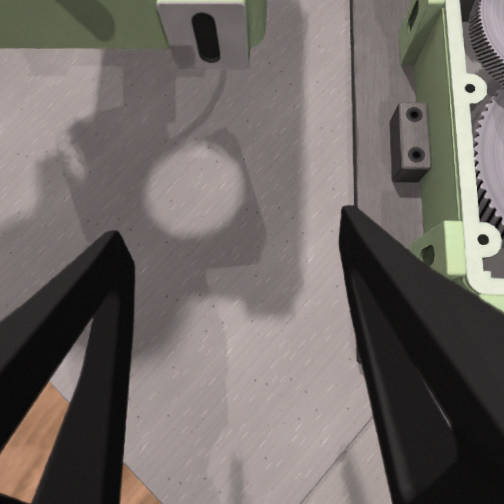

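execute_actions(actions=[{"rows":[[-0.262,1.235,0.865,0.02,0.62,0.41,0.74,1.152,1.51,0.98,0.075,0.13,0.067,0.2],[-0.262,1.235,0.865,0.02,0.62,0.41,0.74,1.152,1.54,1.01,0.075,0.13,0.067,0.2],[-0.262,1.235,0.865,0.02,0.62,0.41,0.74,1.152,1.57,1.04,0.08,0.13,0.067,0.2],[-0.262,1.235,0.865,0.02,0.62,0.41,0.74,1.152,1.60,1.07,0.08,0.13,0.067,0.2],[-0.262,1.235,0.865,0.02,0.62,0.41,0.74,1.152,1.635,1.095,0.085,0.13,0.067,0.2]]}], pictures=false)

execute_actions(actions=[{"steps":10}])

Scene clock: 68.43 s of 4500.00 s.
left_arm: end_effector_position=(+0.3962, +0.2451, +0.1849) grip_measured=+0.831 end_effector_quat_wxyz=(+0.468, +0.321, +0.804, -0.177) | right_arm: end_effector_position=(+0.3449, +0.1360, +0.1805) grip_measured=+0.202 end_effector_quat_wxyz=(+0.469, -0.348, +0.785, +0.205)
Joint positions: left_arm=[-0.262  1.282  0.817 -0.169  0.569  0.395  0.086] | right_arm=[1.149 1.638 1.062 0.076 0.123 0.062 0.056]
Joint velocities: left_arm=[-0.017 -0.007  0.002  0.007  0.007  0.022  0.   ] | right_arm=[ 0.002 -0.002 -0.002 -0.007 -0.022 -0.022 -0.001]
Motor temperatures (°C, as the motors report them): left_arm=[29 35 40 52 30 30] | right_arm=[30 32 33 31 27 30]
Steps of this call (steps 1 to 15: the robot went on to your last target; steps 16 to 46: nothing new was sent; steps 47 to 61: all 15 steps of this action). Readings (joint positions):
47: left_arm=[-0.262 1.282 0.817 -0.169 0.569 0.395] | right_arm=[1.149 1.488 0.915 0.050 0.123 0.062]
48: left_arm=[-0.262 1.282 0.817 -0.169 0.569 0.395] | right_arm=[1.149 1.497 0.927 0.048 0.123 0.062]
50: left_arm=[-0.262 1.282 0.817 -0.169 0.569 0.395] | right_arm=[1.149 1.539 0.979 0.050 0.123 0.062]
54: left_arm=[-0.262 1.282 0.817 -0.169 0.569 0.395] | right_arm=[1.149 1.627 1.061 0.077 0.123 0.062]
61: the state above

Scene clock: 68.77 s of 4500.00 s.
left_arm: end_effector_position=(+0.3962, +0.2451, +0.1849) grip_measured=+0.831 end_effector_quat_wxyz=(+0.468, +0.321, +0.804, -0.177) | right_arm: end_effector_position=(+0.3449, +0.1360, +0.1805) grip_measured=+0.202 end_effector_quat_wxyz=(+0.469, -0.348, +0.785, +0.205)
Joint positions: left_arm=[-0.262  1.282  0.817 -0.169  0.569  0.395  0.086] | right_arm=[1.149 1.638 1.062 0.076 0.123 0.062 0.056]
Joint velocities: left_arm=[ 0.027 -0.012 -0.002  0.037  0.022 -0.007 -0.   ] | right_arm=[-0.007  0.007  0.002  0.007  0.051 -0.051 -0.   ]
Motor temperatures (°C, as the motors report them): left_arm=[29 35 40 52 30 30] | right_arm=[30 32 33 31 27 30]
Steps of this call (steps 1 to 10: the robot went on to your last target). Readings (joint positions):
1: left_arm=[-0.262 1.282 0.817 -0.169 0.569 0.395] | right_arm=[1.149 1.638 1.062 0.076 0.123 0.062]
2: left_arm=[-0.262 1.282 0.817 -0.169 0.569 0.395] | right_arm=[1.149 1.638 1.062 0.076 0.123 0.062]
4: left_arm=[-0.262 1.282 0.817 -0.169 0.569 0.395] | right_arm=[1.149 1.638 1.062 0.076 0.123 0.062]
8: left_arm=[-0.262 1.282 0.817 -0.169 0.569 0.395] | right_arm=[1.149 1.638 1.062 0.076 0.123 0.062]
10: the state above

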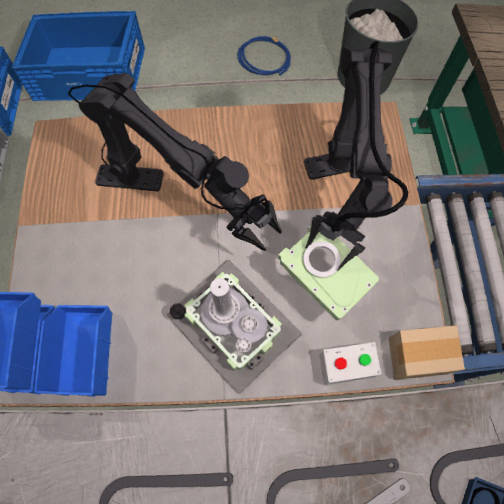

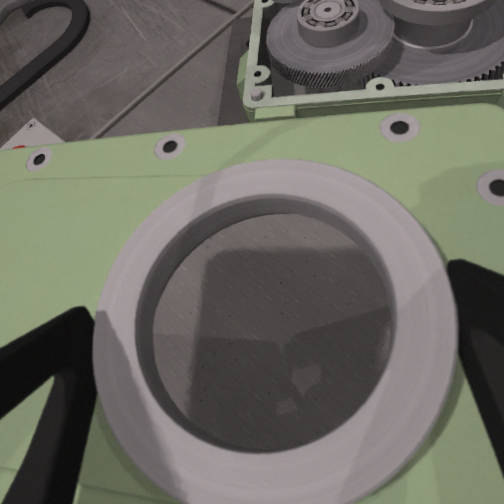

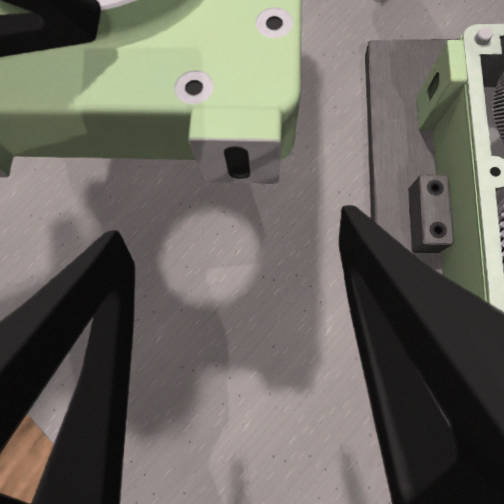

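execute_actions(actions=[{"rows":[[-0.262,1.235,0.865,0.02,0.62,0.41,0.74,1.14,1.65,1.04,0.13,0.12,0.067,0.2],[-0.262,1.235,0.865,0.02,0.62,0.41,0.74,1.135,1.66,1.015,0.175,0.12,0.067,0.2],[-0.262,1.235,0.865,0.02,0.62,0.41,0.74,1.135,1.66,1.015,0.175,0.12,0.067,0.2],[-0.262,1.235,0.865,0.02,0.62,0.41,0.74,1.135,1.66,1.015,0.175,0.12,0.067,0.2],[-0.262,1.235,0.865,0.02,0.62,0.41,0.74,1.135,1.66,1.015,0.175,0.12,0.067,0.2],[-0.262,1.235,0.865,0.02,0.62,0.41,0.74,1.135,1.66,1.015,0.175,0.12,0.067,0.2],[-0.262,1.235,0.865,0.02,0.62,0.41,0.74,1.135,1.66,1.015,0.175,0.12,0.067,0.2],[-0.262,1.235,0.865,0.02,0.62,0.41,0.74,1.135,1.69,1.07,0.17,0.12,0.067,0.2],[-0.262,1.235,0.865,0.02,0.62,0.41,0.74,1.135,1.72,1.10,0.17,0.12,0.067,0.2],[-0.262,1.235,0.865,0.02,0.62,0.41,0.74,1.135,1.75,1.13,0.165,0.12,0.067,0.2],[-0.262,1.235,0.865,0.02,0.62,0.41,0.74,1.135,1.77,1.155,0.165,0.12,0.067,0.2]]}], pictures=false)

execute_actions(actions=[{"steps":15}])

Scene clock: 72.30 s of 4500.00 s.
left_arm: end_effector_position=(+0.3962, +0.2451, +0.1849) grip_measured=+0.831 end_effector_quat_wxyz=(+0.468, +0.321, +0.804, -0.177) | right_arm: end_effector_position=(+0.3628, +0.1564, +0.1545) grip_measured=+0.202 end_effector_quat_wxyz=(+0.467, -0.347, +0.788, +0.202)
Joint positions: left_arm=[-0.262  1.282  0.817 -0.169  0.569  0.395  0.086] | right_arm=[1.142 1.774 1.116 0.15  0.123 0.062 0.056]
Joint velocities: left_arm=[ 0.027  0.007  0.007  0.007  0.022 -0.081 -0.   ] | right_arm=[-0.027  0.09   0.012  0.007 -0.007 -0.007 -0.   ]
Motor temperatures (°C, as the motors report them): left_arm=[29 35 40 53 30 30] | right_arm=[30 32 34 32 27 30]
Steps of this call (steps 1 to 15: the robot went on to your last target; steps 16 to 90: nothing new was sent; then 0.03 s passed at rest; steps 91 to 105: all 15 steps of this action). Readings (joint positions):
91: left_arm=[-0.262 1.282 0.817 -0.169 0.569 0.395] | right_arm=[1.149 1.638 1.061 0.080 0.123 0.062]
92: left_arm=[-0.262 1.282 0.817 -0.169 0.569 0.395] | right_arm=[1.149 1.639 1.056 0.096 0.123 0.062]
94: left_arm=[-0.262 1.282 0.817 -0.169 0.569 0.395] | right_arm=[1.146 1.644 1.042 0.124 0.123 0.062]
98: left_arm=[-0.262 1.282 0.817 -0.169 0.569 0.395] | right_arm=[1.142 1.661 1.030 0.138 0.123 0.062]
105: the state above

Scene clock: 72.80 s of 4500.00 s.
left_arm: end_effector_position=(+0.3962, +0.2451, +0.1849) grip_measured=+0.831 end_effector_quat_wxyz=(+0.468, +0.321, +0.804, -0.177) | right_arm: end_effector_position=(+0.3629, +0.1566, +0.1536) grip_measured=+0.202 end_effector_quat_wxyz=(+0.466, -0.347, +0.788, +0.202)
Joint positions: left_arm=[-0.262  1.282  0.817 -0.169  0.569  0.395  0.086] | right_arm=[1.142 1.777 1.116 0.151 0.123 0.062 0.056]
Joint velocities: left_arm=[ 0.002 -0.002  0.002 -0.066  0.022  0.007 -0.   ] | right_arm=[ 0.007  0.017  0.007  0.037 -0.051  0.022  0.   ]
Motor temperatures (°C, as the motors report them): left_arm=[29 35 40 53 30 30] | right_arm=[30 32 34 32 27 30]
Steps of this call (steps 1 to 15: the robot went on to your last target). Readings (joint positions):
1: left_arm=[-0.262 1.282 0.817 -0.169 0.569 0.395] | right_arm=[1.142 1.776 1.116 0.150 0.123 0.062]
2: left_arm=[-0.262 1.282 0.817 -0.169 0.569 0.395] | right_arm=[1.142 1.777 1.116 0.150 0.123 0.062]
4: left_arm=[-0.262 1.282 0.817 -0.169 0.569 0.395] | right_arm=[1.142 1.777 1.116 0.151 0.123 0.062]
8: left_arm=[-0.262 1.282 0.817 -0.169 0.569 0.395] | right_arm=[1.142 1.777 1.116 0.151 0.123 0.062]
15: the state above
All arms were judged still, so your last target was given up. Only a new action makes them travel on or press farther. Fingers that are still opening or closing keep moving.

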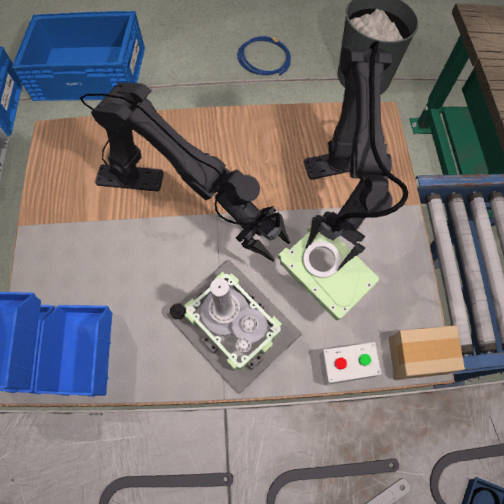

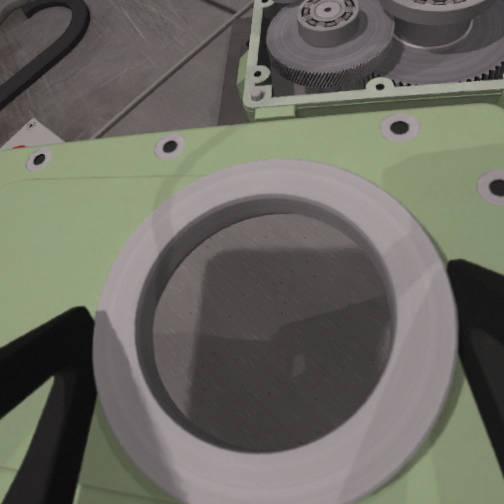

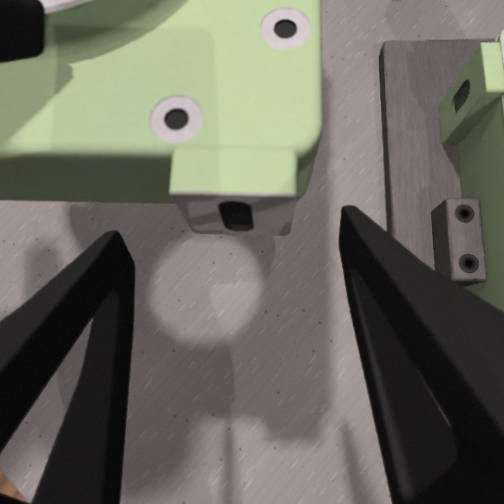

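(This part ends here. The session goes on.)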